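## Task

Carry the tote from the staging bench over to the work bench. The stand's post is held in one of its holes by a spring pin with a pull knob; once the pin is pulled, the post falls unless something supports it. Letting it fall fails the task, and so can lowering it quickly even while holding it. Lift the post 4 holes higher (15.2 cm) and lock it there with the pin. Take the wooden block out of the tote and set it on the stand's top plate. At the end the tote must rest on the work bench with nothing hanging past its edge. Any number of robots may be used. Finish by releasing everything and backing away. A robot that falls or ends up tilted fails the task, and anything held in place only by a robot at the end is not counted as achieved.

## Robot and tools

Robots: two identical Hello Robot Stretch 3 units, r1 and r2. Each has a two-wheel differential base (passive omni wheel at the rear), 0.33 m long by 0.34 m wide, a lift on a mast, and a telescoping arm that reaches out to the robot's RIGHT side. The base cannot slide sideways, so to move the gripper forward or back you drive the base. Turns pivot about the point midway between the drive wheels, 0.05 m behind the front edge. With arm retracted and wrist folded, a turn sweeps a 0.28 m radius; an unfolded level wrist reaches beyond that.

Frames: base frame has its origin on the floor between the drive wheels, x forward, y left, z up. hand_pose is reported in it, located where the closed fingertips meet; with wrist joints at zero its x points up, y back toward the mast, z to the rear. Odometry frame is the base frame at scene start; heading is positive left, -3.142 to 3.142. Each robot reports in its own frames, so only images, lidar_m, wrist_depth_mm and head_depth_mm relate one robot to the other.

Tool execute_actions: argument actions is a list holding one action (or empty, which only returns state and images). The action is an object keyed by "r1" and/or "r2". Per robot: "base" takes exactly one of translate_m (relative drive in metres from the base's last reported position, forward positive, -1 to 1) or rotate_rad (relative turn in radians, left/counter-clockwise positive, -3.2 to 3.2). "joints" takes absolute targets by name: lift_m 0 to 1.1 (arm height); arm_m 0 to 0.52 (extension); wrist_yaw_rad -1.345 to 4.42 (0 along the arm, positive toward the front, 3.0 folded over base); wrist_pitch_rad -1.57 to 0.451 (0 level, negative tips fingers down); wrist_roll_rad -2.911 to 2.911; gripper_m -0.089 to 0.179 (bigger is wider; real fingertip gap is about 0.007 less when nearly shut, 0.025 less when wide, zero below 0.007); head_pan_rad -3.953 to 1.73 (-1.57 looks along the arm); head_tilt_rad -1.53 to 0.419. Optional "contact_limits": {"arm_m": effort percent 1 to 100} stops the arm (contact_stop) at that effort and caps its holding force until the next action; too low stops instantly. Motions in one action start together. Unknown keys or out-of-range values reject the whole call. Omitted joints/bases may still be pushing toward old targets. No action exceeds 15 s. Parameter cameras lists names from r1_head_camera, r1_nav_camera, r1_wrist_camera, r2_head_camera, r2_nav_camera, r2_wrist_camera, or "all"; omitted/null means all, [] means none.

wait: seconds 0 to 10; commands nothing, returns state and images. zoom_image: camera name plus region [x0, y0, x1, y1] pixels of that camera's latest full image, at most 504x504. finished_scene: scene number (1 or 2); irreversible, reports success and gives the next task. Replying without a tool call ends all remaining scenes.

Results: base_status and joint_status per motion: done (for the base, wheels turned as commanded even if slipping), off_target (stopped short, maybe still pushing), contact_stop, time_out, torque_fault (the latter three drop the target and hold, unless slack or off). Arm and lift contact_stop leaves them slack until recommanded; a slack lift under load may sink. Wrist servos switch off for 10 s after prolonged strain. on_its_own covers uncommanded parts; "held at" is the held target. motor_effort is percent of max, positive toward larger values, bracket = peak; readings carry offsets and noise. Positive wheel effort pushes forward. lidar_m: 12 sectors of 30 degrees, first straight ahead, counter-clockwise (4th left, 7th behind, 10th right), plane 0.17 m high, range 0.15 to 12 m, "-" nothing; sees table legs, other robots, not glass or itself; own parts hide some sectors when the lift is low. wrist_depth_mm (45 to 1000) and head_depth_mm (280 to 4000, image sideways) are 7x7 median depth grids. base_tilt in degrees (forward/right positive) has a fixed bias up to about 4 degrees. turned_by_wheels and turned_by_imu give turn since last result; odometry counts slip as motion.

Speed: 0.30 m/s and 1.9 rad/s only with lift_m under 0.30, arm_m under 0.03 and wrist_yaw_rad above 2.54; otherwise 0.10 m/s and 0.63 rad/s.

Gripping: command gripper_m below the object's width; release by commanding at least 0.02 above where contact occurred. Readings don't confirm a grasp. Over-squeezing triggers a stall guard; send a new value to re-squeeze.

Cautions: the pinned post drops without support once the pin is out; hold it and move it slowly. Two robots pressing together fails the run; no state line reports robot contact, and base travel can differ by up to 2.5 cm per metre, which matters when sharing a load. Fold or unfold the wrist only with lift_m 0.32 to 0.95, wrist_pitch_rad -0.4, roll near 0; folded, lift may drop to 0.25. With yaw below -0.4 keep pitch at -0.5 or lower. Pushing on rigid things with the gripper above about 0.45 m, repeated pushes, driving while holding something fixed, or snagging furniture (especially reversing) can tip the robot: undo in small steps, free the gripper, lower lift to about 0.2. Objects may occasionally get nudged.

Each tool is called after "Request:" as name(argument=value, ...), one argument or row to a line, values as JSON.

## Session

Request:
execute_actions(
  actions=[],
)

Scene clock: 0.00 s.
r1.base_odometry: x=+0.000 y=+0.000 heading=+0.000 (m, m, rad; r1's odometry frame)
r1.turned_by_wheels: +0.000 (rad since the last result)
r1.turned_by_imu: +0.000 (rad since the last result)
r1.base_tilt: forward=-0.8 right=-0.5 (deg)
r1.lidar_m: 1.89 3.07 1.71 0.89 0.73 0.72 0.80 1.25 4.33 2.22 1.36 3.23
r1.head_depth_mm: 1858 2724 - - - 3507 2320 / 1869 2789 - - - 3472 2299 / 1893 2838 - - - 3451 2281 / 1894 2847 - - - 3144 2244 / 1914 2870 - - - 2764 2236 / 1917 2747 - - 2524 2822 2106 / 1953 2742 - - 2426 3216 2204
r1.base_status: not commanded
r1.joint_positions: lift_m=+0.524 arm_m=+0.002 wrist_yaw_rad=+2.797 wrist_pitch_rad=-0.608 wrist_roll_rad=-0.016 gripper_m=+0.037 head_pan_rad=-0.012 head_tilt_rad=+0.002
r1.joint_status: not commanded
r1.motor_effort: left_wheel=+0 right_wheel=+0 lift_m=+27 arm_m=+0 wrist_yaw_rad=+1 wrist_pitch_rad=+4 wrist_roll_rad=+0 gripper_m=+0 head_pan_rad=+1 head_tilt_rad=+2 (%)
r1.hand_pose: x=+0.0452 y=+0.0380 z=+0.4966 quat_wxyz=(+0.324, +0.696, +0.096, +0.634) (m; r1's base frame)
r1.wrist_depth_mm: 732 905 - - - - - / - 909 - - - - - / - 974 - - 958 911 876 / - 926 901 843 838 792 781 / 726 - 784 772 749 729 691 / 706 713 - 679 650 637 623 / 654 634 - 627 588 575 570
r2.base_odometry: x=+0.000 y=+0.000 heading=+0.000 (m, m, rad; r2's odometry frame)
r2.turned_by_wheels: +0.000 (rad since the last result)
r2.turned_by_imu: +0.000 (rad since the last result)
r2.base_tilt: forward=+0.5 right=+0.5 (deg)
r2.lidar_m: 0.97 3.22 1.97 2.48 1.44 1.49 2.13 2.05 0.86 0.66 0.64 0.67
r2.head_depth_mm: 796 812 831 847 866 881 900 / 909 930 954 977 1003 1028 1051 / 1062 1091 1115 1150 1181 1218 1264 / 1267 1300 1351 1397 1448 1508 1558 / 1574 1634 1701 1796 1852 1950 1991 / 1972 2173 2319 2427 2609 2710 2204 / 2102 3044 3622 3977 - 3251 2227
r2.base_status: not commanded
r2.joint_positions: lift_m=+0.317 arm_m=+0.002 wrist_yaw_rad=+3.128 wrist_pitch_rad=-0.474 wrist_roll_rad=-0.016 gripper_m=+0.037 head_pan_rad=+0.009 head_tilt_rad=-0.011
r2.joint_status: not commanded
r2.motor_effort: left_wheel=+0 right_wheel=+1 lift_m=+27 arm_m=+0 wrist_yaw_rad=+1 wrist_pitch_rad=+6 wrist_roll_rad=+1 gripper_m=+0 head_pan_rad=-1 head_tilt_rad=+2 (%)
r2.hand_pose: x=-0.0182 y=+0.0697 z=+0.3171 quat_wxyz=(+0.170, +0.682, +0.163, +0.692) (m; r2's base frame)
r2.wrist_depth_mm: - - - - - - - / - - - - - - - / 831 835 856 862 890 912 930 / 660 679 672 720 706 727 726 / 545 554 566 580 593 590 613 / 480 503 - - 518 511 523 / 438 - - - 429 446 449
pictures: r1_head_camera (sideways: a quarter turn clockwise sets it upright), r1_nav_camera (sideways: a quarter turn counterclockwise sets it upright), r1_wrist_camera, r2_head_camera (sideways: a quarter turn clockwise sets it upright), r2_nav_camera (sideways: a quarter turn counterclockwise sets it upright), r2_wrist_camera
Images, in order (width x height): r1_head_camera 896x504, r1_nav_camera 672x504, r1_wrist_camera 644x364, r2_head_camera 896x504, r2_nav_camera 672x504, r2_wrist_camera 644x364.

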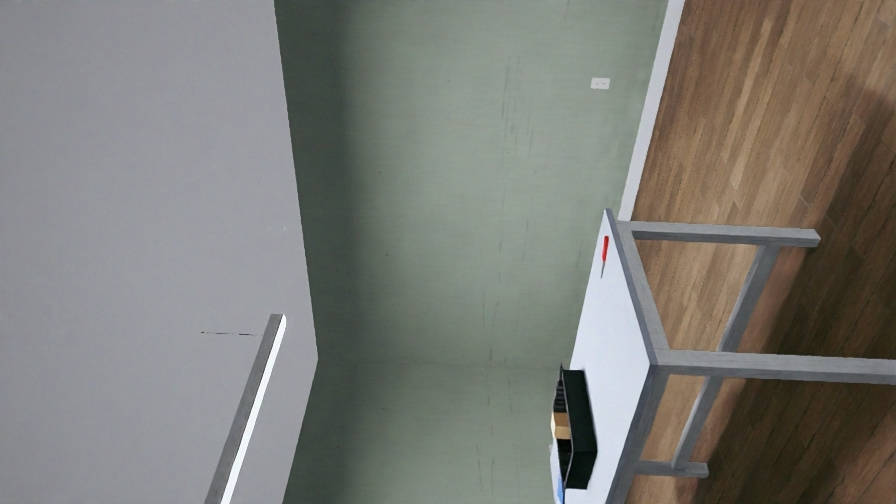

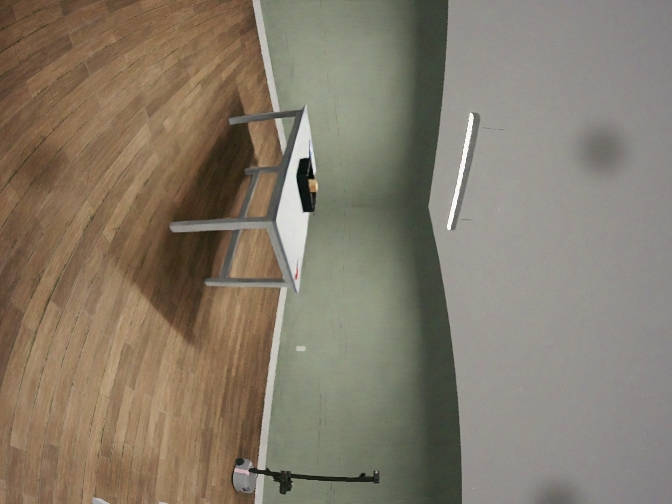

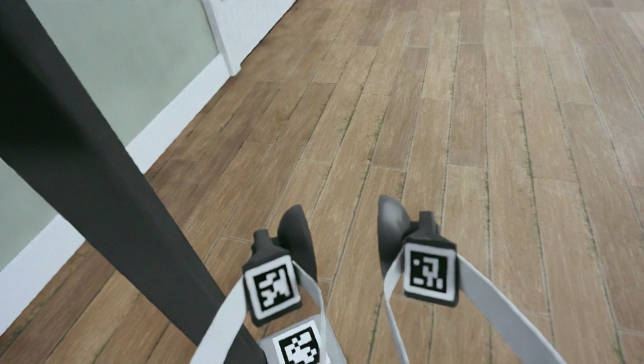

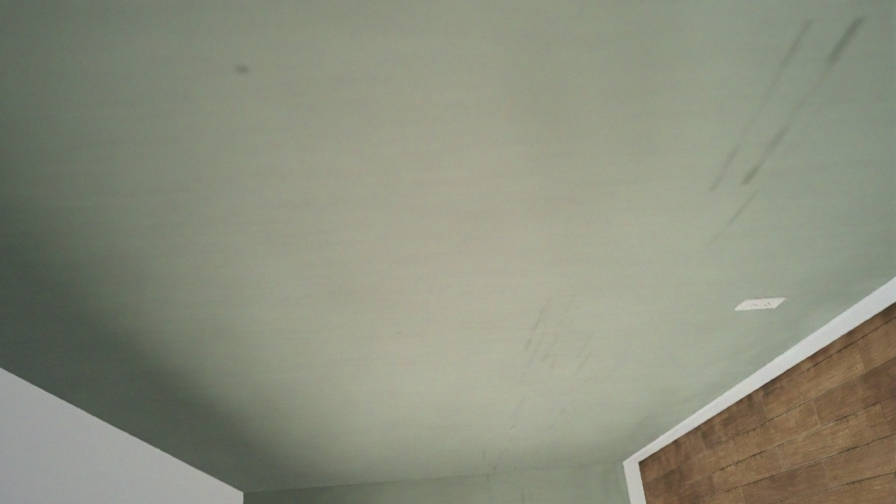

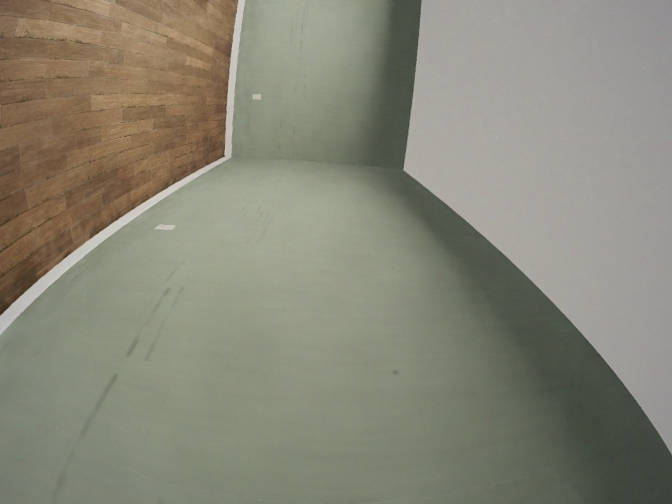

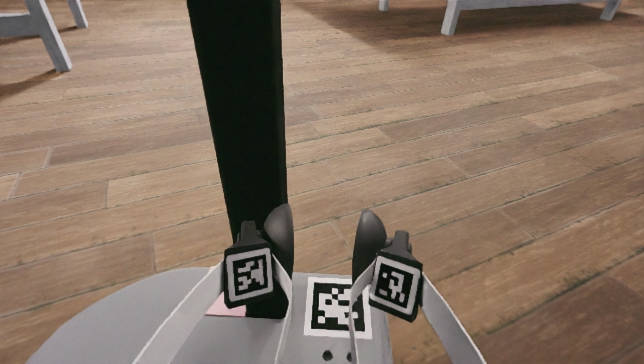

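Request:
execute_actions(
  actions=[
    {"r1":{"joints":{"head_pan_rad":-1.1,"head_tilt_rad":-0.4}},"r2":{"joints":{"head_pan_rad":1.7,"head_tilt_rad":-0.3}}},
  ],
  cameras=["r1_head_camera","r1_nav_camera","r2_nav_camera"],
)

Scene clock: 1.43 s.
r1.base_odometry: x=+0.000 y=+0.000 heading=+0.000 (m, m, rad; r1's odometry frame)
r1.turned_by_wheels: +0.000 (rad since the last result)
r1.turned_by_imu: +0.000 (rad since the last result)
r1.base_tilt: forward=-0.9 right=-0.5 (deg)
r1.lidar_m: 1.88 3.05 1.71 0.90 0.73 0.72 0.80 1.25 4.33 2.21 1.36 3.22
r1.head_depth_mm: - - - 2695 2381 1804 1435 / - - - 2592 2351 1784 1423 / 3964 - - 1789 2330 1761 1418 / 3811 - - 1744 2295 1738 1411 / 3622 3901 - 1591 2159 1680 1398 / 3488 3769 3889 2911 2212 1724 1389 / 3366 3595 3829 3186 2234 1708 1380
r1.base_status: not commanded
r1.joint_positions: lift_m=+0.524 arm_m=+0.002 wrist_yaw_rad=+2.797 wrist_pitch_rad=-0.608 wrist_roll_rad=-0.016 gripper_m=+0.037 head_pan_rad=-1.093 head_tilt_rad=-0.395
r1.joint_status: all done
r1.motor_effort: left_wheel=+1(1) right_wheel=+0(0) lift_m=+27(27) arm_m=+0(0) wrist_yaw_rad=+1(1) wrist_pitch_rad=+4(4) wrist_roll_rad=+0(0) gripper_m=-1(0) head_pan_rad=-4(43) head_tilt_rad=-4(33) (%)
r1.hand_pose: x=+0.0452 y=+0.0380 z=+0.4966 quat_wxyz=(+0.324, +0.696, +0.096, +0.634) (m; r1's base frame)
r1.wrist_depth_mm: 723 867 - - - - - / - 907 - - - - - / - 973 - - 946 923 878 / - 923 881 864 824 806 767 / 727 - 792 775 751 714 693 / 705 695 - 681 654 639 614 / 660 647 - 627 589 588 570
r2.base_odometry: x=+0.000 y=+0.000 heading=+0.000 (m, m, rad; r2's odometry frame)
r2.turned_by_wheels: +0.000 (rad since the last result)
r2.turned_by_imu: +0.000 (rad since the last result)
r2.base_tilt: forward=+0.6 right=+0.6 (deg)
r2.lidar_m: 0.97 3.23 1.97 2.47 1.45 1.49 2.13 2.06 0.86 0.65 0.64 0.68
r2.head_depth_mm: - - - 3498 2516 1863 1484 / - - - 3589 2552 1882 1499 / - - - 3905 2568 1906 1505 / - - - - 2581 1921 1522 / 3797 - - - 2651 1925 1526 / 3689 3859 - - 2674 1950 1543 / 3531 3687 3893 3975 2838 - -
r2.base_status: not commanded
r2.joint_positions: lift_m=+0.317 arm_m=+0.002 wrist_yaw_rad=+3.128 wrist_pitch_rad=-0.474 wrist_roll_rad=-0.016 gripper_m=+0.037 head_pan_rad=+1.693 head_tilt_rad=-0.296
r2.joint_status: all done
r2.motor_effort: left_wheel=+1(0) right_wheel=+1(0) lift_m=+27(27) arm_m=+0(0) wrist_yaw_rad=+1(1) wrist_pitch_rad=+6(6) wrist_roll_rad=+0(1) gripper_m=+0(0) head_pan_rad=+3(34) head_tilt_rad=-3(27) (%)
r2.hand_pose: x=-0.0182 y=+0.0697 z=+0.3171 quat_wxyz=(+0.170, +0.682, +0.163, +0.692) (m; r2's base frame)
r2.wrist_depth_mm: - - - - - - - / - - - - - - - / 815 835 833 871 892 910 930 / 677 675 690 695 712 720 740 / 559 567 566 574 587 599 606 / 478 503 - - 523 505 514 / 430 - - - 433 445 448
pictures: r1_head_camera (sideways: a quarter turn clockwise sets it upright), r1_nav_camera (sideways: a quarter turn counterclockwise sets it upright), r2_nav_camera (sideways: a quarter turn counterclockwise sets it upright)
Images, in order (width x height): r1_head_camera 896x504, r1_nav_camera 672x504, r2_nav_camera 672x504.

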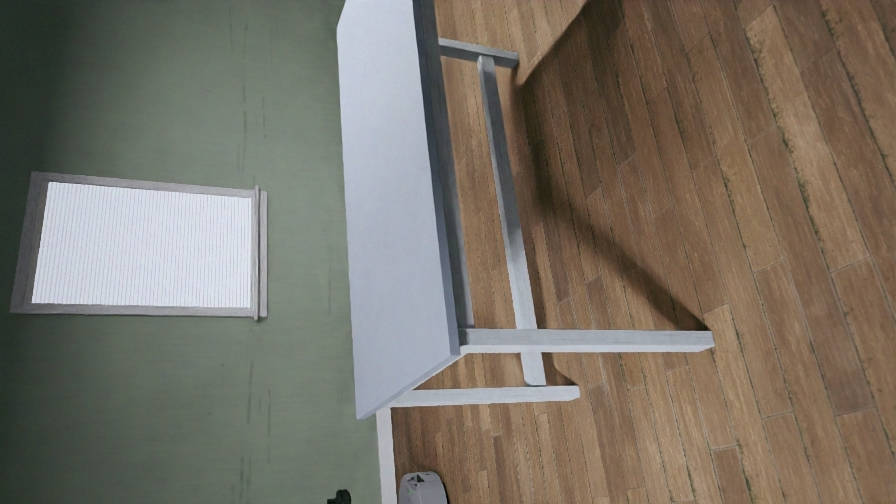

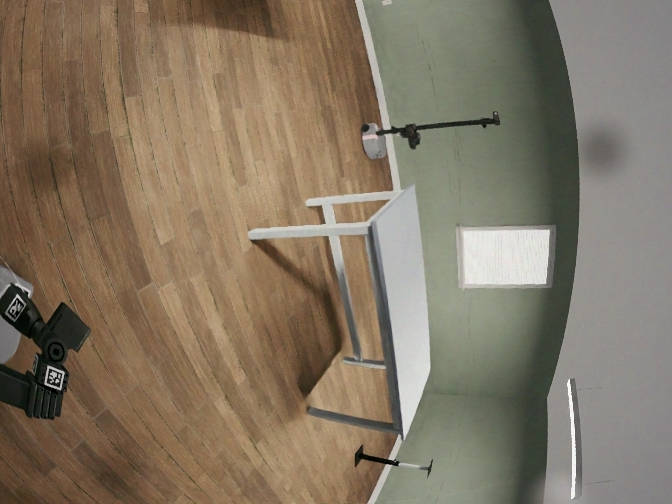

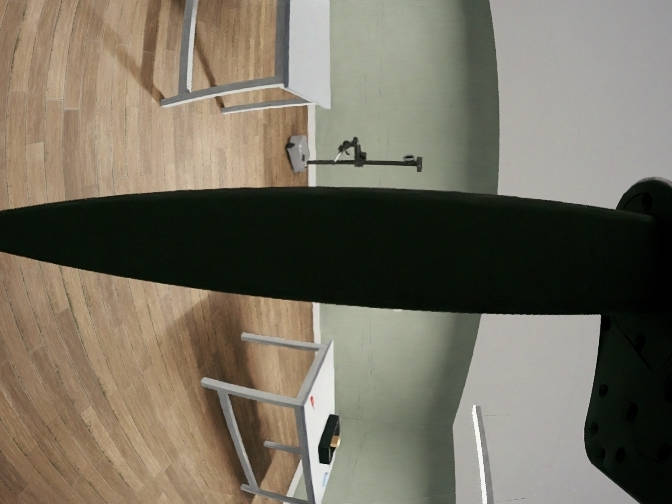

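Request:
execute_actions(
  actions=[
    {"r1":{"base":{"rotate_rad":0.32},"joints":{"lift_m":0.27,"wrist_pitch_rad":-0.4,"wrist_yaw_rad":3.0,"head_pan_rad":-0.8}},"r2":{"base":{"rotate_rad":-2.88},"joints":{"lift_m":0.27,"wrist_pitch_rad":-0.4,"head_pan_rad":-0.8}}},
  ],
  cameras=[],
)

Request:
execute_actions(
  actions=[
    {"r1":{"base":{"translate_m":1.0}},"r2":{"base":{"translate_m":1.0}}},
  ],
  cameras=[],
)

Request:
execute_actions(
  actions=[
    {"r1":{"base":{"translate_m":1.0}},"r2":{"base":{"translate_m":1.0}}},
  ],
  cameras=[],
)

Request:
execute_actions(
  actions=[
    {"r1":{"base":{"rotate_rad":0.465},"joints":{"head_pan_rad":-1.4,"head_tilt_rad":-0.6}}},
  ],
  cameras=["r1_nav_camera","r2_nav_camera","r1_head_camera"],
)

Scene clock: 5.13 s.
r1.base_odometry: x=+0.000 y=+0.000 heading=+0.320 (m, m, rad; r1's odometry frame)
r1.turned_by_wheels: +0.320 (rad since the last result)
r1.turned_by_imu: +0.316 (rad since the last result)
r1.base_tilt: forward=-0.9 right=-0.3 (deg)
r1.lidar_m: 1.88 3.32 1.07 0.76 0.73 0.74 0.99 2.43 2.22 2.05 1.36 2.38
r1.head_depth_mm: 3340 3577 3803 3289 2195 1789 1434 / 3433 3601 3860 3500 2356 1786 1423 / 3503 3686 3874 3380 2335 1769 1411 / 3565 3787 - 3387 2291 1748 1409 / 3638 3874 - 3319 2290 1735 1395 / 3667 3889 - 3269 2252 1708 1389 / 3738 - - 3250 2241 1705 1384
r1.base_status: done
r1.joint_positions: lift_m=+0.270 arm_m=+0.002 wrist_yaw_rad=+2.997 wrist_pitch_rad=-0.421 wrist_roll_rad=-0.016 gripper_m=+0.037 head_pan_rad=-0.807 head_tilt_rad=-0.395
r1.joint_status: all done
r1.motor_effort: left_wheel=-1(4) right_wheel=+2(7) lift_m=+22(22) arm_m=+0(0) wrist_yaw_rad=+3(6) wrist_pitch_rad=+6(8) wrist_roll_rad=+0(0) gripper_m=+0(0) head_pan_rad=+3(25) head_tilt_rad=-3(2) (%)
r1.hand_pose: x=+0.0110 y=+0.0748 z=+0.2822 quat_wxyz=(+0.197, +0.695, +0.099, +0.685) (m; r1's base frame)
r1.wrist_depth_mm: 551 - 756 903 - - - / 579 - 793 935 - - 930 / 609 - 822 853 797 757 719 / 632 683 725 684 653 610 592 / 628 618 - 567 558 517 501 / 543 523 - - - 450 430 / 473 - - - 400 401 389
r2.base_odometry: x=+0.000 y=+0.000 heading=-2.880 (m, m, rad; r2's odometry frame)
r2.turned_by_wheels: -2.880 (rad since the last result)
r2.turned_by_imu: -2.807 (rad since the last result)
r2.base_tilt: forward=+0.4 right=+0.7 (deg)
r2.lidar_m: 4.40 1.13 0.71 0.64 0.64 0.78 1.51 2.49 1.97 3.40 1.45 1.72
r2.head_depth_mm: 3707 3881 - 1674 2269 1741 1479 / 3889 - - 1733 2550 1780 1496 / - - - 1912 2545 1834 1502 / - - - 2144 2591 1920 1522 / - - - 2235 2613 1936 1538 / - - - 3370 2541 1957 1538 / - - - 3438 2572 1977 1552
r2.base_status: done
r2.joint_positions: lift_m=+0.270 arm_m=+0.002 wrist_yaw_rad=+3.128 wrist_pitch_rad=-0.419 wrist_roll_rad=-0.016 gripper_m=+0.037 head_pan_rad=-0.793 head_tilt_rad=-0.297
r2.joint_status: all done
r2.motor_effort: left_wheel=+1(9) right_wheel=-1(7) lift_m=+24(23) arm_m=+0(0) wrist_yaw_rad=+1(1) wrist_pitch_rad=+9(8) wrist_roll_rad=+0(0) gripper_m=-1(0) head_pan_rad=-2(37) head_tilt_rad=-2(3) (%)
r2.hand_pose: x=-0.0181 y=+0.0770 z=+0.2826 quat_wxyz=(+0.151, +0.687, +0.144, +0.696) (m; r2's base frame)
r2.wrist_depth_mm: 561 567 - 613 635 648 693 / 590 612 - 665 702 717 756 / 638 658 668 723 749 784 809 / 636 643 646 692 696 714 720 / 530 558 533 553 573 573 587 / 453 - - - 492 482 487 / - - - - 407 416 416
pictures: none
No camera images: the call's "cameras" was empty. Leave "cameras" out to get every camera's image.

Scene clock: 10.17 s.
r1.base_odometry: x=+0.949 y=+0.314 heading=+0.320 (m, m, rad; r1's odometry frame)
r1.turned_by_wheels: +0.000 (rad since the last result)
r1.turned_by_imu: +0.003 (rad since the last result)
r1.base_tilt: forward=-1.0 right=-0.3 (deg)
r1.lidar_m: 1.94 3.52 1.85 1.29 1.26 1.29 1.71 4.25 1.44 1.86 3.49 0.94
r1.head_depth_mm: 2913 3086 3320 3444 2358 1790 1436 / 2965 3138 3343 3541 2364 1785 1421 / 3001 3246 3436 3438 2328 1762 1419 / 3077 3244 3545 3396 2293 1737 1412 / 3143 3320 3596 3118 2194 1733 1391 / 3172 3414 3688 1520 2153 1725 1389 / 3228 3535 3766 1335 1822 1599 1263
r1.base_status: done
r1.joint_positions: lift_m=+0.270 arm_m=+0.002 wrist_yaw_rad=+2.998 wrist_pitch_rad=-0.420 wrist_roll_rad=-0.016 gripper_m=+0.037 head_pan_rad=-0.807 head_tilt_rad=-0.395
r1.joint_status: not commanded
r1.motor_effort: left_wheel=-1(6) right_wheel=+1(9) lift_m=+22(22) arm_m=+0(0) wrist_yaw_rad=+3(3) wrist_pitch_rad=+6(6) wrist_roll_rad=+0(0) gripper_m=+0(0) head_pan_rad=+3(4) head_tilt_rad=-2(3) (%)
r1.hand_pose: x=+0.0109 y=+0.0749 z=+0.2824 quat_wxyz=(+0.196, +0.695, +0.099, +0.685) (m; r1's base frame)
r1.wrist_depth_mm: 940 - - - - - - / 960 - - - - - 945 / - - 927 857 805 751 720 / 824 766 719 670 657 617 589 / 650 631 - 561 556 522 496 / 543 528 - - - 452 436 / 478 - - - 407 399 387
r2.base_odometry: x=-0.966 y=-0.259 heading=-2.880 (m, m, rad; r2's odometry frame)
r2.turned_by_wheels: +0.000 (rad since the last result)
r2.turned_by_imu: +0.000 (rad since the last result)
r2.base_tilt: forward=+0.5 right=+0.4 (deg)
r2.lidar_m: 3.40 1.44 0.91 0.82 0.82 1.00 1.93 2.67 1.36 1.23 1.24 2.58
r2.head_depth_mm: 3481 3705 3981 1568 2267 1845 1476 / 3739 3933 - 1598 2301 1886 1489 / 3977 - - 1618 2572 1768 1504 / - - - - 2352 1788 1520 / - - - - 2642 1929 1537 / - - - - 2660 1950 1543 / 3931 3991 - - 2696 1973 1553
r2.base_status: done
r2.joint_positions: lift_m=+0.270 arm_m=+0.002 wrist_yaw_rad=+3.128 wrist_pitch_rad=-0.418 wrist_roll_rad=-0.016 gripper_m=+0.037 head_pan_rad=-0.793 head_tilt_rad=-0.297
r2.joint_status: not commanded
r2.motor_effort: left_wheel=+1(9) right_wheel=-2(5) lift_m=+24(24) arm_m=+0(0) wrist_yaw_rad=+1(1) wrist_pitch_rad=+9(9) wrist_roll_rad=+0(1) gripper_m=-1(0) head_pan_rad=-2(3) head_tilt_rad=-3(2) (%)
r2.hand_pose: x=-0.0181 y=+0.0770 z=+0.2827 quat_wxyz=(+0.151, +0.687, +0.144, +0.697) (m; r2's base frame)
r2.wrist_depth_mm: 679 707 - 785 783 829 851 / 720 764 - 831 865 892 930 / 764 799 826 864 887 926 963 / 643 645 652 672 694 699 727 / 533 540 551 554 573 572 591 / 454 - - - 494 484 494 / - - - - 409 421 425
pictures: none
No camera images: the call's "cameras" was empty. Leave "cameras" out to get every camera's image.

Scene clock: 15.20 s.
r1.base_odometry: x=+1.899 y=+0.629 heading=+0.320 (m, m, rad; r1's odometry frame)
r1.turned_by_wheels: +0.000 (rad since the last result)
r1.turned_by_imu: +0.003 (rad since the last result)
r1.base_tilt: forward=-0.9 right=-0.5 (deg)
r1.lidar_m: 1.22 1.13 2.63 1.86 1.77 1.81 2.44 2.06 0.37 0.38 0.89 0.92
r1.head_depth_mm: 2492 2618 2784 2996 987 743 595 / 2523 2654 2860 3043 978 737 592 / 2561 2724 2993 3073 968 732 587 / 2616 2782 3007 3140 953 727 583 / 2658 2865 3058 3233 944 720 579 / 2704 2878 3102 3255 888 713 577 / 2750 2992 3195 3231 901 664 573
r1.base_status: done
r1.joint_positions: lift_m=+0.270 arm_m=+0.002 wrist_yaw_rad=+2.998 wrist_pitch_rad=-0.420 wrist_roll_rad=-0.016 gripper_m=+0.037 head_pan_rad=-0.807 head_tilt_rad=-0.396
r1.joint_status: not commanded
r1.motor_effort: left_wheel=-1(6) right_wheel=+1(9) lift_m=+22(22) arm_m=+0(0) wrist_yaw_rad=+3(2) wrist_pitch_rad=+6(6) wrist_roll_rad=+0(0) gripper_m=+0(0) head_pan_rad=+4(3) head_tilt_rad=-3(3) (%)
r1.hand_pose: x=+0.0108 y=+0.0750 z=+0.2824 quat_wxyz=(+0.196, +0.695, +0.099, +0.685) (m; r1's base frame)
r1.wrist_depth_mm: - - - - - - - / - - - - - - 911 / - - 922 874 815 762 723 / 822 769 717 688 642 627 603 / 651 631 - 571 551 523 505 / 548 524 - - - 453 436 / 460 - - - 412 395 385
r2.base_odometry: x=-1.932 y=-0.518 heading=-2.880 (m, m, rad; r2's odometry frame)
r2.turned_by_wheels: +0.000 (rad since the last result)
r2.turned_by_imu: +0.000 (rad since the last result)
r2.base_tilt: forward=+0.5 right=+0.6 (deg)
r2.lidar_m: 2.41 1.76 1.10 1.00 1.00 1.22 2.36 1.85 1.17 1.06 3.80 1.70
r2.head_depth_mm: 3403 3506 3786 3712 2476 1867 1478 / 3529 3727 3981 3923 2549 1874 1493 / 3775 - - 3897 2561 1893 1503 / 3894 - - - 2600 1929 1521 / 3478 3651 3700 3784 2505 1932 1540 / 3066 3195 3271 3423 2639 1949 1544 / 2749 2825 2925 3060 2714 1985 1554
r2.base_status: done
r2.joint_positions: lift_m=+0.270 arm_m=+0.002 wrist_yaw_rad=+3.128 wrist_pitch_rad=-0.418 wrist_roll_rad=-0.016 gripper_m=+0.037 head_pan_rad=-0.793 head_tilt_rad=-0.297
r2.joint_status: not commanded
r2.motor_effort: left_wheel=+1(8) right_wheel=-2(4) lift_m=+24(24) arm_m=+0(0) wrist_yaw_rad=+1(1) wrist_pitch_rad=+9(9) wrist_roll_rad=+0(1) gripper_m=-1(0) head_pan_rad=-3(2) head_tilt_rad=-2(2) (%)
r2.hand_pose: x=-0.0181 y=+0.0771 z=+0.2827 quat_wxyz=(+0.151, +0.687, +0.143, +0.697) (m; r2's base frame)
r2.wrist_depth_mm: 836 851 - 943 939 - - / 911 928 - - - - - / 813 826 878 874 880 875 954 / 644 657 641 666 701 703 724 / 530 541 551 560 584 574 577 / 454 - - - 498 487 490 / - - - - 406 418 424
pictures: none
No camera images: the call's "cameras" was empty. Leave "cameras" out to get every camera's image.

Scene clock: 16.63 s.
r1.base_odometry: x=+1.899 y=+0.629 heading=+0.785 (m, m, rad; r1's odometry frame)
r1.turned_by_wheels: +0.465 (rad since the last result)
r1.turned_by_imu: +0.457 (rad since the last result)
r1.base_tilt: forward=-1.1 right=-0.3 (deg)
r1.lidar_m: 1.13 2.73 1.90 1.76 1.79 2.32 2.07 0.39 0.37 0.90 0.91 1.16
r1.head_depth_mm: 2502 2727 2988 982 756 615 519 / 2512 2730 3016 973 750 610 515 / 2509 2785 3030 965 743 606 511 / 2541 2808 3019 952 738 603 509 / 2548 2856 3026 941 730 599 505 / 2618 2875 3057 926 726 593 504 / 2611 2912 3054 856 718 589 500
r1.base_status: done
r1.joint_positions: lift_m=+0.270 arm_m=+0.002 wrist_yaw_rad=+2.998 wrist_pitch_rad=-0.420 wrist_roll_rad=-0.016 gripper_m=+0.037 head_pan_rad=-1.393 head_tilt_rad=-0.593
r1.joint_status: all done
r1.motor_effort: left_wheel=+0(8) right_wheel=+1(9) lift_m=+22(22) arm_m=-1(0) wrist_yaw_rad=+3(2) wrist_pitch_rad=+6(6) wrist_roll_rad=+0(0) gripper_m=+0(1) head_pan_rad=-4(35) head_tilt_rad=-4(23) (%)
r1.hand_pose: x=+0.0108 y=+0.0750 z=+0.2824 quat_wxyz=(+0.196, +0.695, +0.099, +0.685) (m; r1's base frame)
r1.wrist_depth_mm: - - - - - - - / - - - - - - 908 / - - 892 860 815 759 721 / 823 781 724 686 647 624 579 / 635 627 - 569 551 524 500 / 551 528 - - - 450 437 / 466 - - - 411 401 389
r2.base_odometry: x=-1.932 y=-0.518 heading=-2.880 (m, m, rad; r2's odometry frame)
r2.turned_by_wheels: +0.000 (rad since the last result)
r2.turned_by_imu: +0.000 (rad since the last result)
r2.base_tilt: forward=+0.5 right=+0.5 (deg)
r2.lidar_m: 2.41 1.75 1.10 1.00 1.00 1.22 2.36 1.85 1.16 1.06 3.82 1.70
r2.head_depth_mm: 3320 3571 3776 3811 2498 1850 1485 / 3587 3720 - 3873 2530 1868 1496 / 3721 3965 - 3897 2557 1908 1507 / 3946 - - - 2586 1911 1528 / 3467 3608 3739 3764 2485 1939 1526 / 3058 3217 3351 3380 2662 1948 1546 / 2715 2839 2931 3058 2677 1975 1556
r2.base_status: not commanded
r2.joint_positions: lift_m=+0.270 arm_m=+0.002 wrist_yaw_rad=+3.128 wrist_pitch_rad=-0.418 wrist_roll_rad=-0.016 gripper_m=+0.037 head_pan_rad=-0.793 head_tilt_rad=-0.297
r2.joint_status: not commanded
r2.motor_effort: left_wheel=+2(2) right_wheel=-1(2) lift_m=+24(25) arm_m=+0(0) wrist_yaw_rad=+1(1) wrist_pitch_rad=+9(9) wrist_roll_rad=+0(1) gripper_m=+0(0) head_pan_rad=-3(2) head_tilt_rad=-1(2) (%)
r2.hand_pose: x=-0.0181 y=+0.0771 z=+0.2827 quat_wxyz=(+0.151, +0.687, +0.143, +0.697) (m; r2's base frame)
r2.wrist_depth_mm: 825 865 - 914 944 - - / 912 932 - - - - - / 803 822 850 875 884 912 946 / 642 652 662 688 678 717 730 / 526 541 537 557 575 571 584 / 448 - - - 494 491 489 / - - - - 411 420 422
pictures: r1_head_camera (sideways: a quarter turn clockwise sets it upright), r1_nav_camera (sideways: a quarter turn counterclockwise sets it upright), r2_nav_camera (sideways: a quarter turn counterclockwise sets it upright)
Images, in order (width x height): r1_head_camera 896x504, r1_nav_camera 672x504, r2_nav_camera 672x504.

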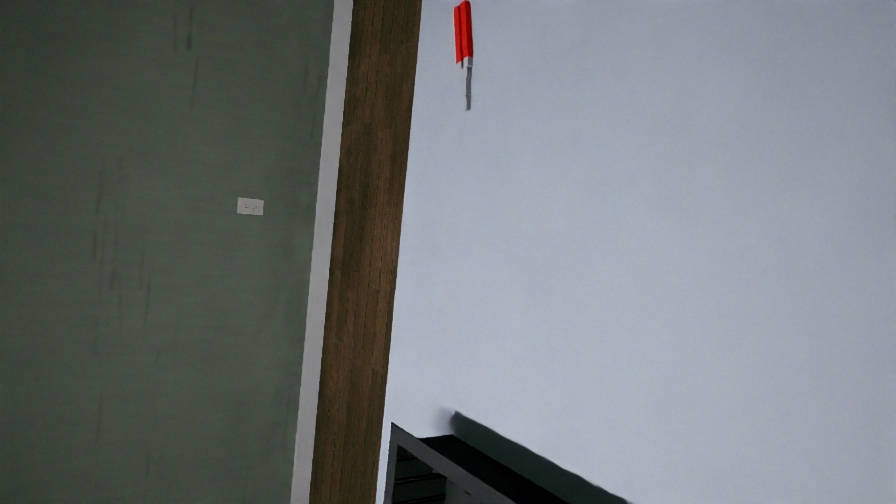

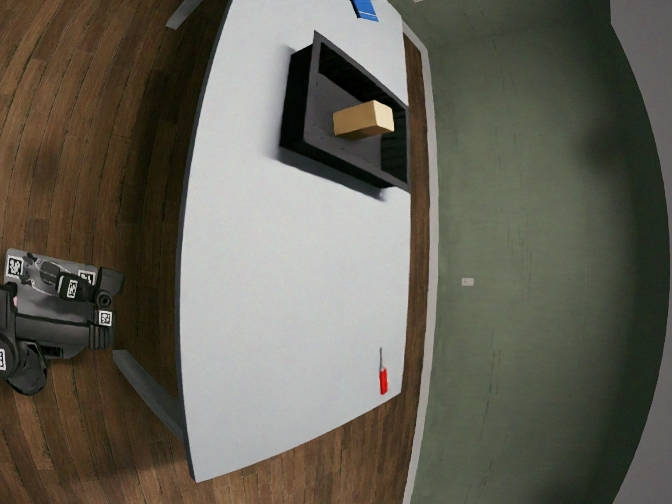

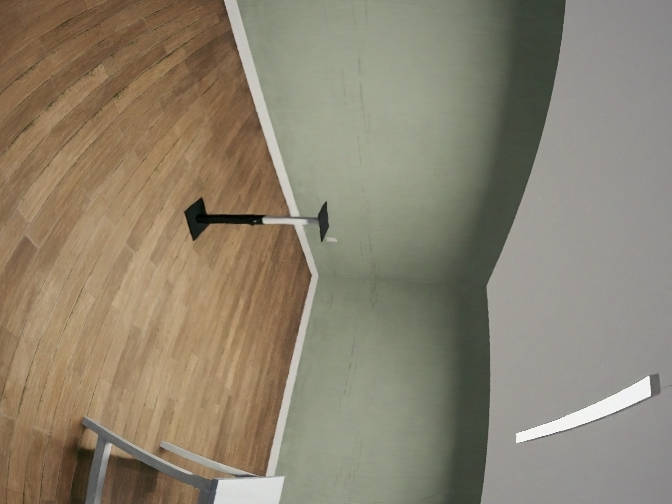

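Request:
execute_actions(
  actions=[
    {"r1":{"base":{"translate_m":0.55},"joints":{"lift_m":0.95}},"r2":{"base":{"rotate_rad":-0.4},"joints":{"head_pan_rad":-1.5,"head_tilt_rad":-0.6}}},
  ],
  cameras=[],
)

Request:
execute_actions(
  actions=[
    {"r1":{"joints":{"wrist_yaw_rad":0,"gripper_m":0.1}},"r2":{"base":{"translate_m":1.0}}},
  ],
  cameras=[],
)

Request:
execute_actions(
  actions=[
    {"r1":{"joints":{"lift_m":1.08,"wrist_pitch_rad":-1.57,"wrist_roll_rad":1.57,"arm_m":0.2,"head_tilt_rad":-0.9}},"r2":{"base":{"translate_m":0.6}}},
  ],
  cameras=["r1_nav_camera","r2_nav_camera","r1_wrist_camera","r2_head_camera"],
)

Scene clock: 22.87 s.
r1.base_odometry: x=+2.288 y=+1.017 heading=+0.785 (m, m, rad; r1's odometry frame)
r1.turned_by_wheels: +0.000 (rad since the last result)
r1.turned_by_imu: -0.134 (rad since the last result)
r1.base_tilt: forward=-1.0 right=-0.8 (deg)
r1.lidar_m: 0.61 2.17 2.09 1.83 1.84 2.13 3.84 0.82 0.96 0.84 0.84 0.99
r1.head_depth_mm: 2544 2808 3072 993 759 556 521 / 2517 2771 3020 947 702 554 516 / 2507 2758 2994 858 668 550 514 / 2470 2760 2983 844 705 546 511 / 2484 2734 2960 872 691 542 508 / 2477 2759 2930 942 730 597 504 / 2452 2750 2949 927 724 592 502
r1.base_status: done
r1.joint_positions: lift_m=+0.567 arm_m=+0.002 wrist_yaw_rad=+3.053 wrist_pitch_rad=-0.418 wrist_roll_rad=-0.016 gripper_m=+0.037 head_pan_rad=-1.393 head_tilt_rad=-0.593
r1.joint_status: lift_m contact_stop (moved +0.297 of +0.680)
r1.on_its_own: lift_m is slack since a contact_stop, until your next command for it (your +0.950 is given up); wrist_yaw_rad is at rest, and its effort (-57) is outside its rest range (-12 to +12)
r1.motor_effort: left_wheel=+6(9) right_wheel=+0(24) lift_m=+27(56) arm_m=+2(1) wrist_yaw_rad=-57(59) wrist_pitch_rad=+5(6) wrist_roll_rad=+0(0) gripper_m=+0(0) head_pan_rad=-3(4) head_tilt_rad=-4(4) (%)
r1.hand_pose: x=-0.0013 y=+0.0768 z=+0.5799 quat_wxyz=(+0.177, +0.692, +0.118, +0.690) (m; r1's base frame)
r1.wrist_depth_mm: - - - - - - - / - - - - - - - / - - - - - - - / - - - - - - - / - - - - 959 876 878 / 923 928 887 820 775 773 766 / 796 761 746 732 699 691 682
r2.base_odometry: x=-1.932 y=-0.518 heading=+3.003 (m, m, rad; r2's odometry frame)
r2.turned_by_wheels: -0.400 (rad since the last result)
r2.turned_by_imu: -0.390 (rad since the last result)
r2.base_tilt: forward=+0.4 right=+0.6 (deg)
r2.lidar_m: 1.70 2.41 1.50 1.05 1.00 1.02 1.35 3.25 1.58 1.11 1.05 3.64
r2.head_depth_mm: - 1756 2707 2020 1703 1425 1215 / - 1785 2515 2164 1715 1443 1225 / - 1815 1403 2182 1691 1447 1234 / 3842 1853 1336 2215 1656 1457 1239 / 3688 3848 1284 2236 1680 1472 1251 / 3484 3692 1251 2178 1652 1468 1256 / 3287 3513 1265 1238 1800 1487 1266
r2.base_status: done
r2.joint_positions: lift_m=+0.270 arm_m=+0.002 wrist_yaw_rad=+3.128 wrist_pitch_rad=-0.418 wrist_roll_rad=-0.016 gripper_m=+0.037 head_pan_rad=-1.493 head_tilt_rad=-0.593
r2.joint_status: all done
r2.motor_effort: left_wheel=+1(8) right_wheel=-1(7) lift_m=+24(24) arm_m=+0(0) wrist_yaw_rad=+1(1) wrist_pitch_rad=+9(9) wrist_roll_rad=+0(1) gripper_m=+0(1) head_pan_rad=-2(29) head_tilt_rad=-5(30) (%)
r2.hand_pose: x=-0.0181 y=+0.0770 z=+0.2827 quat_wxyz=(+0.151, +0.687, +0.143, +0.697) (m; r2's base frame)
r2.wrist_depth_mm: 721 818 - - - - - / 766 848 - - - - - / 779 823 837 875 911 927 936 / 648 663 658 674 693 718 717 / 520 547 558 557 574 564 581 / 451 - - - 490 489 481 / - - - - 400 412 426
pictures: none
No camera images: the call's "cameras" was empty. Leave "cameras" out to get every camera's image.

not run: a stop came earlier in this reply.

not run: a stop came earlier in this reply.

Request:
execute_actions(
  actions=[
    {"r1":{"joints":{"lift_m":0.3,"wrist_yaw_rad":3.0}},"r2":{"base":{"translate_m":1.0}}},
  ],
  cameras=[],
)

Request:
execute_actions(
  actions=[
    {"r1":{"base":{"rotate_rad":-0.3}},"r2":{"base":{"translate_m":0.6}}},
  ],
  cameras=[],
)

Request:
execute_actions(
  actions=[
    {"r1":{"base":{"translate_m":-0.4}}},
  ],
  cameras=[],
)

Request:
execute_actions(
  actions=[
    {"r1":{"base":{"rotate_rad":0.43}}},
  ],
  cameras=[],
)

Request:
execute_actions(
  actions=[
    {"r1":{"joints":{"lift_m":0.95,"head_tilt_rad":-0.9}}},
  ],
  cameras=["r1_nav_camera","r2_nav_camera","r2_head_camera"],
)

Scene clock: 28.20 s.
r1.base_odometry: x=+2.288 y=+1.017 heading=+0.785 (m, m, rad; r1's odometry frame)
r1.turned_by_wheels: +0.000 (rad since the last result)
r1.turned_by_imu: -0.012 (rad since the last result)
r1.base_tilt: forward=-1.0 right=-0.5 (deg)
r1.lidar_m: 0.61 2.17 2.10 1.83 1.83 2.12 3.77 0.82 0.97 0.84 0.84 0.98
r1.head_depth_mm: 2533 2816 3069 981 755 545 517 / 2546 2804 3026 931 700 554 515 / 2522 2766 3006 845 676 547 512 / 2511 2759 2981 840 687 540 509 / 2497 2747 2986 854 684 536 506 / 2473 2734 2949 930 724 594 503 / 2436 2675 2914 917 718 589 501
r1.base_status: not commanded
r1.joint_positions: lift_m=+0.565 arm_m=+0.002 wrist_yaw_rad=+3.123 wrist_pitch_rad=-0.419 wrist_roll_rad=-0.016 gripper_m=+0.037 head_pan_rad=-1.393 head_tilt_rad=-0.594
r1.joint_status: lift_m contact_stop (moved -0.003 of -0.267); wrist_yaw_rad off_target (ended at +3.123, target +3.000)
r1.on_its_own: wrist_yaw_rad is held at +3.121, not at your +3.000, by its stall guard, which is not easing now; lift_m is slack since a contact_stop, until your next command for it (your +0.300 is given up)
r1.motor_effort: left_wheel=+2(7) right_wheel=+1(8) lift_m=+27(28) arm_m=+1(1) wrist_yaw_rad=-2(58) wrist_pitch_rad=+6(6) wrist_roll_rad=+0(0) gripper_m=-1(1) head_pan_rad=-3(2) head_tilt_rad=-4(3) (%)
r1.hand_pose: x=-0.0171 y=+0.0775 z=+0.5771 quat_wxyz=(+0.153, +0.687, +0.142, +0.696) (m; r1's base frame)
r1.wrist_depth_mm: - - - - - - - / - - - - - - - / - - - - - - - / - - - - - - - / - - - - 931 883 840 / 932 903 874 828 803 782 756 / 791 769 744 734 701 669 661
r2.base_odometry: x=-2.922 y=-0.380 heading=+3.004 (m, m, rad; r2's odometry frame)
r2.turned_by_wheels: +0.000 (rad since the last result)
r2.turned_by_imu: +0.000 (rad since the last result)
r2.base_tilt: forward=+0.5 right=+0.5 (deg)
r2.lidar_m: 1.65 1.56 1.60 1.62 1.55 1.58 2.09 2.47 1.11 1.52 3.24 0.76
r2.head_depth_mm: 3998 - 1408 2134 1714 1428 1228 / 3701 - 1724 2005 1730 1439 1227 / 3494 3828 2946 2178 1743 1444 1236 / 3319 3686 2943 2241 1750 1459 1243 / 3124 3460 3032 2249 1769 1470 1251 / 2959 3204 3065 2269 1787 1466 1253 / 2789 3084 3118 2278 1792 1487 1259
r2.base_status: done
r2.joint_positions: lift_m=+0.270 arm_m=+0.002 wrist_yaw_rad=+3.128 wrist_pitch_rad=-0.418 wrist_roll_rad=-0.016 gripper_m=+0.037 head_pan_rad=-1.493 head_tilt_rad=-0.593
r2.joint_status: not commanded
r2.motor_effort: left_wheel=+2(9) right_wheel=-1(6) lift_m=+24(24) arm_m=+0(0) wrist_yaw_rad=+1(1) wrist_pitch_rad=+9(9) wrist_roll_rad=+0(0) gripper_m=-1(0) head_pan_rad=-2(2) head_tilt_rad=-4(4) (%)
r2.hand_pose: x=-0.0181 y=+0.0771 z=+0.2827 quat_wxyz=(+0.151, +0.687, +0.143, +0.697) (m; r2's base frame)
r2.wrist_depth_mm: - - - - - - - / - - - - - - - / 819 848 846 871 896 936 951 / 648 636 655 658 691 707 718 / 522 535 541 558 572 578 581 / 456 - - - 505 481 486 / - - - - 407 424 419
pictures: none
No camera images: the call's "cameras" was empty. Leave "cameras" out to get every camera's image.

not run: a stop came earlier in this reply.

not run: a stop came earlier in this reply.

not run: a stop came earlier in this reply.

not run: a stop came earlier in this reply.

Wedged by friction against the apron. Back out.

Request:
execute_actions(
  actions=[
    {"r1":{"base":{"translate_m":-0.15}},"r2":{"base":{"translate_m":0.6}}},
  ],
  cameras=[],
)

Request:
execute_actions(
  actions=[
    {"r1":{"joints":{"lift_m":0.3,"wrist_yaw_rad":3.0,"head_tilt_rad":-1.0}}},
  ],
  cameras=["r1_nav_camera","r2_nav_camera","r2_head_camera"],
)

Scene clock: 31.97 s.
r1.base_odometry: x=+2.182 y=+0.911 heading=+0.785 (m, m, rad; r1's odometry frame)
r1.turned_by_wheels: +0.000 (rad since the last result)
r1.turned_by_imu: +0.001 (rad since the last result)
r1.base_tilt: forward=-1.0 right=-0.4 (deg)
r1.lidar_m: 0.76 2.31 2.06 1.79 1.80 2.09 3.70 0.69 1.01 0.88 0.88 1.03
r1.head_depth_mm: 2554 2865 3108 987 756 614 519 / 2569 2820 3031 973 750 611 514 / 2538 2839 3032 961 741 591 511 / 2537 2790 2984 869 689 559 509 / 2525 2775 2984 850 684 554 505 / 2488 2772 2968 845 698 551 502 / 2480 2782 2936 850 657 548 499
r1.base_status: done
r1.joint_positions: lift_m=+0.565 arm_m=+0.002 wrist_yaw_rad=+3.123 wrist_pitch_rad=-0.419 wrist_roll_rad=-0.016 gripper_m=+0.037 head_pan_rad=-1.393 head_tilt_rad=-0.594
r1.joint_status: not commanded
r1.on_its_own: wrist_yaw_rad is held at +3.121, not at your +3.000, by its stall guard, which is not easing now; lift_m is slack since a contact_stop, until your next command for it (your +0.300 is given up)
r1.motor_effort: left_wheel=+1(3) right_wheel=+0(7) lift_m=+27(27) arm_m=+0(0) wrist_yaw_rad=-3(2) wrist_pitch_rad=+6(6) wrist_roll_rad=+0(0) gripper_m=+0(0) head_pan_rad=-4(3) head_tilt_rad=-4(4) (%)
r1.hand_pose: x=-0.0171 y=+0.0775 z=+0.5771 quat_wxyz=(+0.153, +0.687, +0.142, +0.696) (m; r1's base frame)
r1.wrist_depth_mm: - - - - - - - / - - - - - - - / - - - - - - - / - - - - - - - / - - - - 962 897 855 / 935 878 860 868 796 759 749 / 797 784 748 720 717 682 674
r2.base_odometry: x=-3.517 y=-0.297 heading=+3.004 (m, m, rad; r2's odometry frame)
r2.turned_by_wheels: +0.000 (rad since the last result)
r2.turned_by_imu: +0.000 (rad since the last result)
r2.base_tilt: forward=+0.5 right=+0.6 (deg)
r2.lidar_m: 1.11 1.06 1.08 1.43 1.88 1.92 2.54 1.51 1.71 0.40 2.91 1.59
r2.head_depth_mm: 3536 3896 2867 2148 1712 1424 1220 / 3315 3617 2921 2174 1739 1442 1224 / 3099 3480 2971 2183 1735 1361 1235 / 2944 3256 2979 2193 632 554 837 / 2808 3076 2985 2249 1773 544 1251 / 2659 2881 3028 2253 1778 1439 1253 / 2511 2764 2920 2275 1794 1481 1262
r2.base_status: done
r2.joint_positions: lift_m=+0.270 arm_m=+0.002 wrist_yaw_rad=+3.128 wrist_pitch_rad=-0.418 wrist_roll_rad=-0.016 gripper_m=+0.037 head_pan_rad=-1.493 head_tilt_rad=-0.593
r2.joint_status: not commanded
r2.motor_effort: left_wheel=+2(9) right_wheel=-1(5) lift_m=+24(24) arm_m=+0(0) wrist_yaw_rad=+1(1) wrist_pitch_rad=+9(9) wrist_roll_rad=+0(0) gripper_m=-1(0) head_pan_rad=-3(3) head_tilt_rad=-4(4) (%)
r2.hand_pose: x=-0.0181 y=+0.0771 z=+0.2827 quat_wxyz=(+0.151, +0.687, +0.143, +0.697) (m; r2's base frame)
r2.wrist_depth_mm: - - - - - - 820 / - - - - - - 833 / 800 844 851 901 891 894 848 / 636 655 637 677 673 721 720 / 530 533 550 558 579 585 577 / 451 - - - 488 489 489 / - - - - 409 422 425
pictures: none
No camera images: the call's "cameras" was empty. Leave "cameras" out to get every camera's image.

Scene clock: 35.20 s.
r1.base_odometry: x=+2.182 y=+0.911 heading=+0.785 (m, m, rad; r1's odometry frame)
r1.turned_by_wheels: +0.000 (rad since the last result)
r1.turned_by_imu: +0.001 (rad since the last result)
r1.base_tilt: forward=-1.0 right=-0.3 (deg)
r1.lidar_m: 0.76 2.31 2.07 1.79 1.79 2.09 3.68 0.69 1.01 0.88 0.88 1.03
r1.head_depth_mm: 2608 855 724 629 556 1236 1116 / 2511 842 717 625 551 1228 1120 / 2516 836 685 617 548 1225 - / 2486 783 689 594 545 1237 - / 2470 642 670 590 542 1205 1094 / 2441 773 690 587 539 1206 1090 / 2402 727 616 582 535 1195 1089
r1.base_status: not commanded
r1.joint_positions: lift_m=+0.300 arm_m=+0.002 wrist_yaw_rad=+3.003 wrist_pitch_rad=-0.419 wrist_roll_rad=-0.016 gripper_m=+0.037 head_pan_rad=-1.393 head_tilt_rad=-0.987
r1.joint_status: all done
r1.motor_effort: left_wheel=+1(2) right_wheel=-1(1) lift_m=+22(22) arm_m=+1(1) wrist_yaw_rad=-3(3) wrist_pitch_rad=+6(6) wrist_roll_rad=+0(0) gripper_m=+0(0) head_pan_rad=-3(2) head_tilt_rad=-7(35) (%)
r1.hand_pose: x=+0.0098 y=+0.0753 z=+0.3128 quat_wxyz=(+0.194, +0.695, +0.100, +0.685) (m; r1's base frame)
r1.wrist_depth_mm: - - - - - - - / - - - - - - - / - - - 926 860 825 767 / 887 838 770 732 701 671 632 / 691 653 - 606 596 573 545 / 593 556 - 520 491 486 473 / 501 500 - - 445 432 416
r2.base_odometry: x=-3.517 y=-0.297 heading=+3.004 (m, m, rad; r2's odometry frame)
r2.turned_by_wheels: +0.000 (rad since the last result)
r2.turned_by_imu: +0.000 (rad since the last result)
r2.base_tilt: forward=+0.5 right=+0.6 (deg)
r2.lidar_m: 1.12 1.06 1.08 1.43 1.87 1.91 2.53 1.51 1.71 0.40 2.91 1.59
r2.head_depth_mm: 3549 3826 2889 2147 1707 1424 1219 / 3287 3619 2875 2144 1723 1439 1224 / 3113 3446 2926 2198 1729 1374 1225 / 2938 3266 2994 2213 632 553 838 / 2775 3083 3031 2229 1774 545 1248 / 2628 2907 3055 2265 1773 1438 1256 / 2523 2752 2930 2281 1800 1489 1261
r2.base_status: not commanded
r2.joint_positions: lift_m=+0.270 arm_m=+0.002 wrist_yaw_rad=+3.128 wrist_pitch_rad=-0.418 wrist_roll_rad=-0.016 gripper_m=+0.037 head_pan_rad=-1.493 head_tilt_rad=-0.593
r2.joint_status: not commanded
r2.motor_effort: left_wheel=+1(1) right_wheel=-1(2) lift_m=+24(25) arm_m=+0(0) wrist_yaw_rad=+1(1) wrist_pitch_rad=+9(9) wrist_roll_rad=+0(0) gripper_m=+0(0) head_pan_rad=-2(2) head_tilt_rad=-4(5) (%)
r2.hand_pose: x=-0.0181 y=+0.0771 z=+0.2827 quat_wxyz=(+0.151, +0.687, +0.143, +0.697) (m; r2's base frame)
r2.wrist_depth_mm: - - - - - - 822 / - - - - - - 840 / 809 828 853 901 917 922 836 / 635 656 640 690 704 697 719 / 528 543 549 568 578 566 584 / 451 - - - 487 485 489 / - - - - 409 423 421
pictures: r1_nav_camera (sideways: a quarter turn counterclockwise sets it upright), r2_head_camera (sideways: a quarter turn clockwise sets it upright), r2_nav_camera (sideways: a quarter turn counterclockwise sets it upright)
Images, in order (width x height): r1_nav_camera 672x504, r2_head_camera 896x504, r2_nav_camera 672x504.

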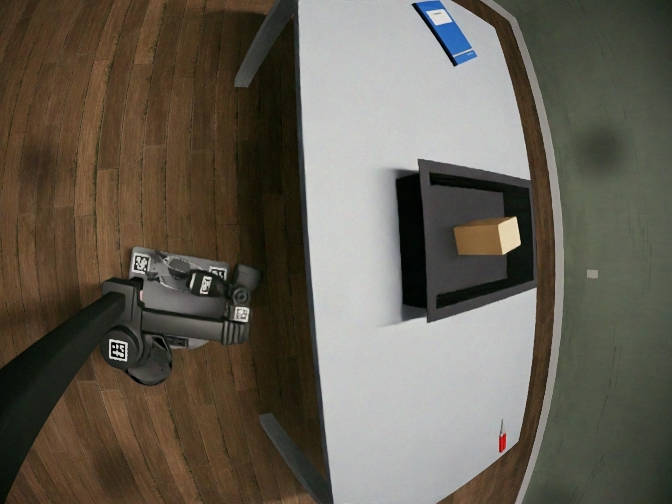

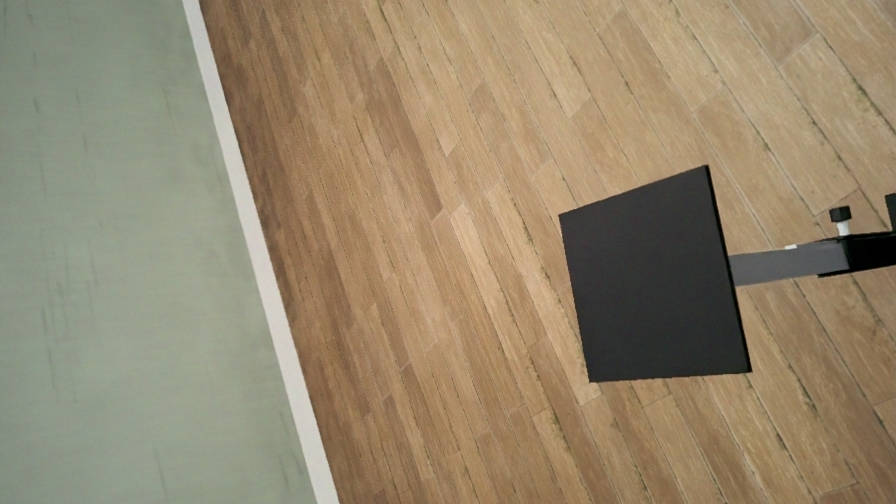

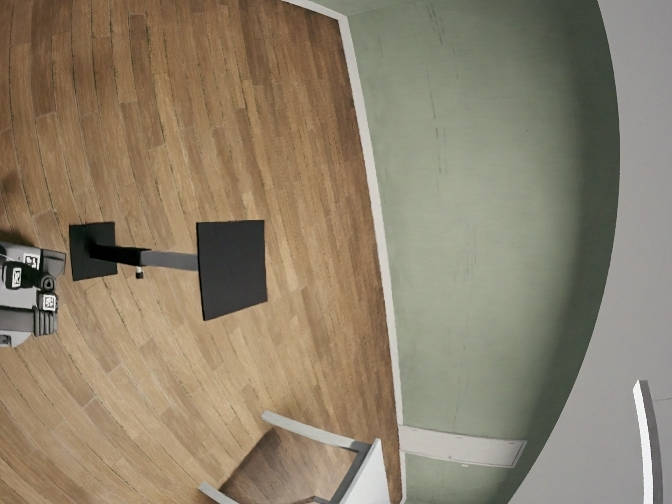

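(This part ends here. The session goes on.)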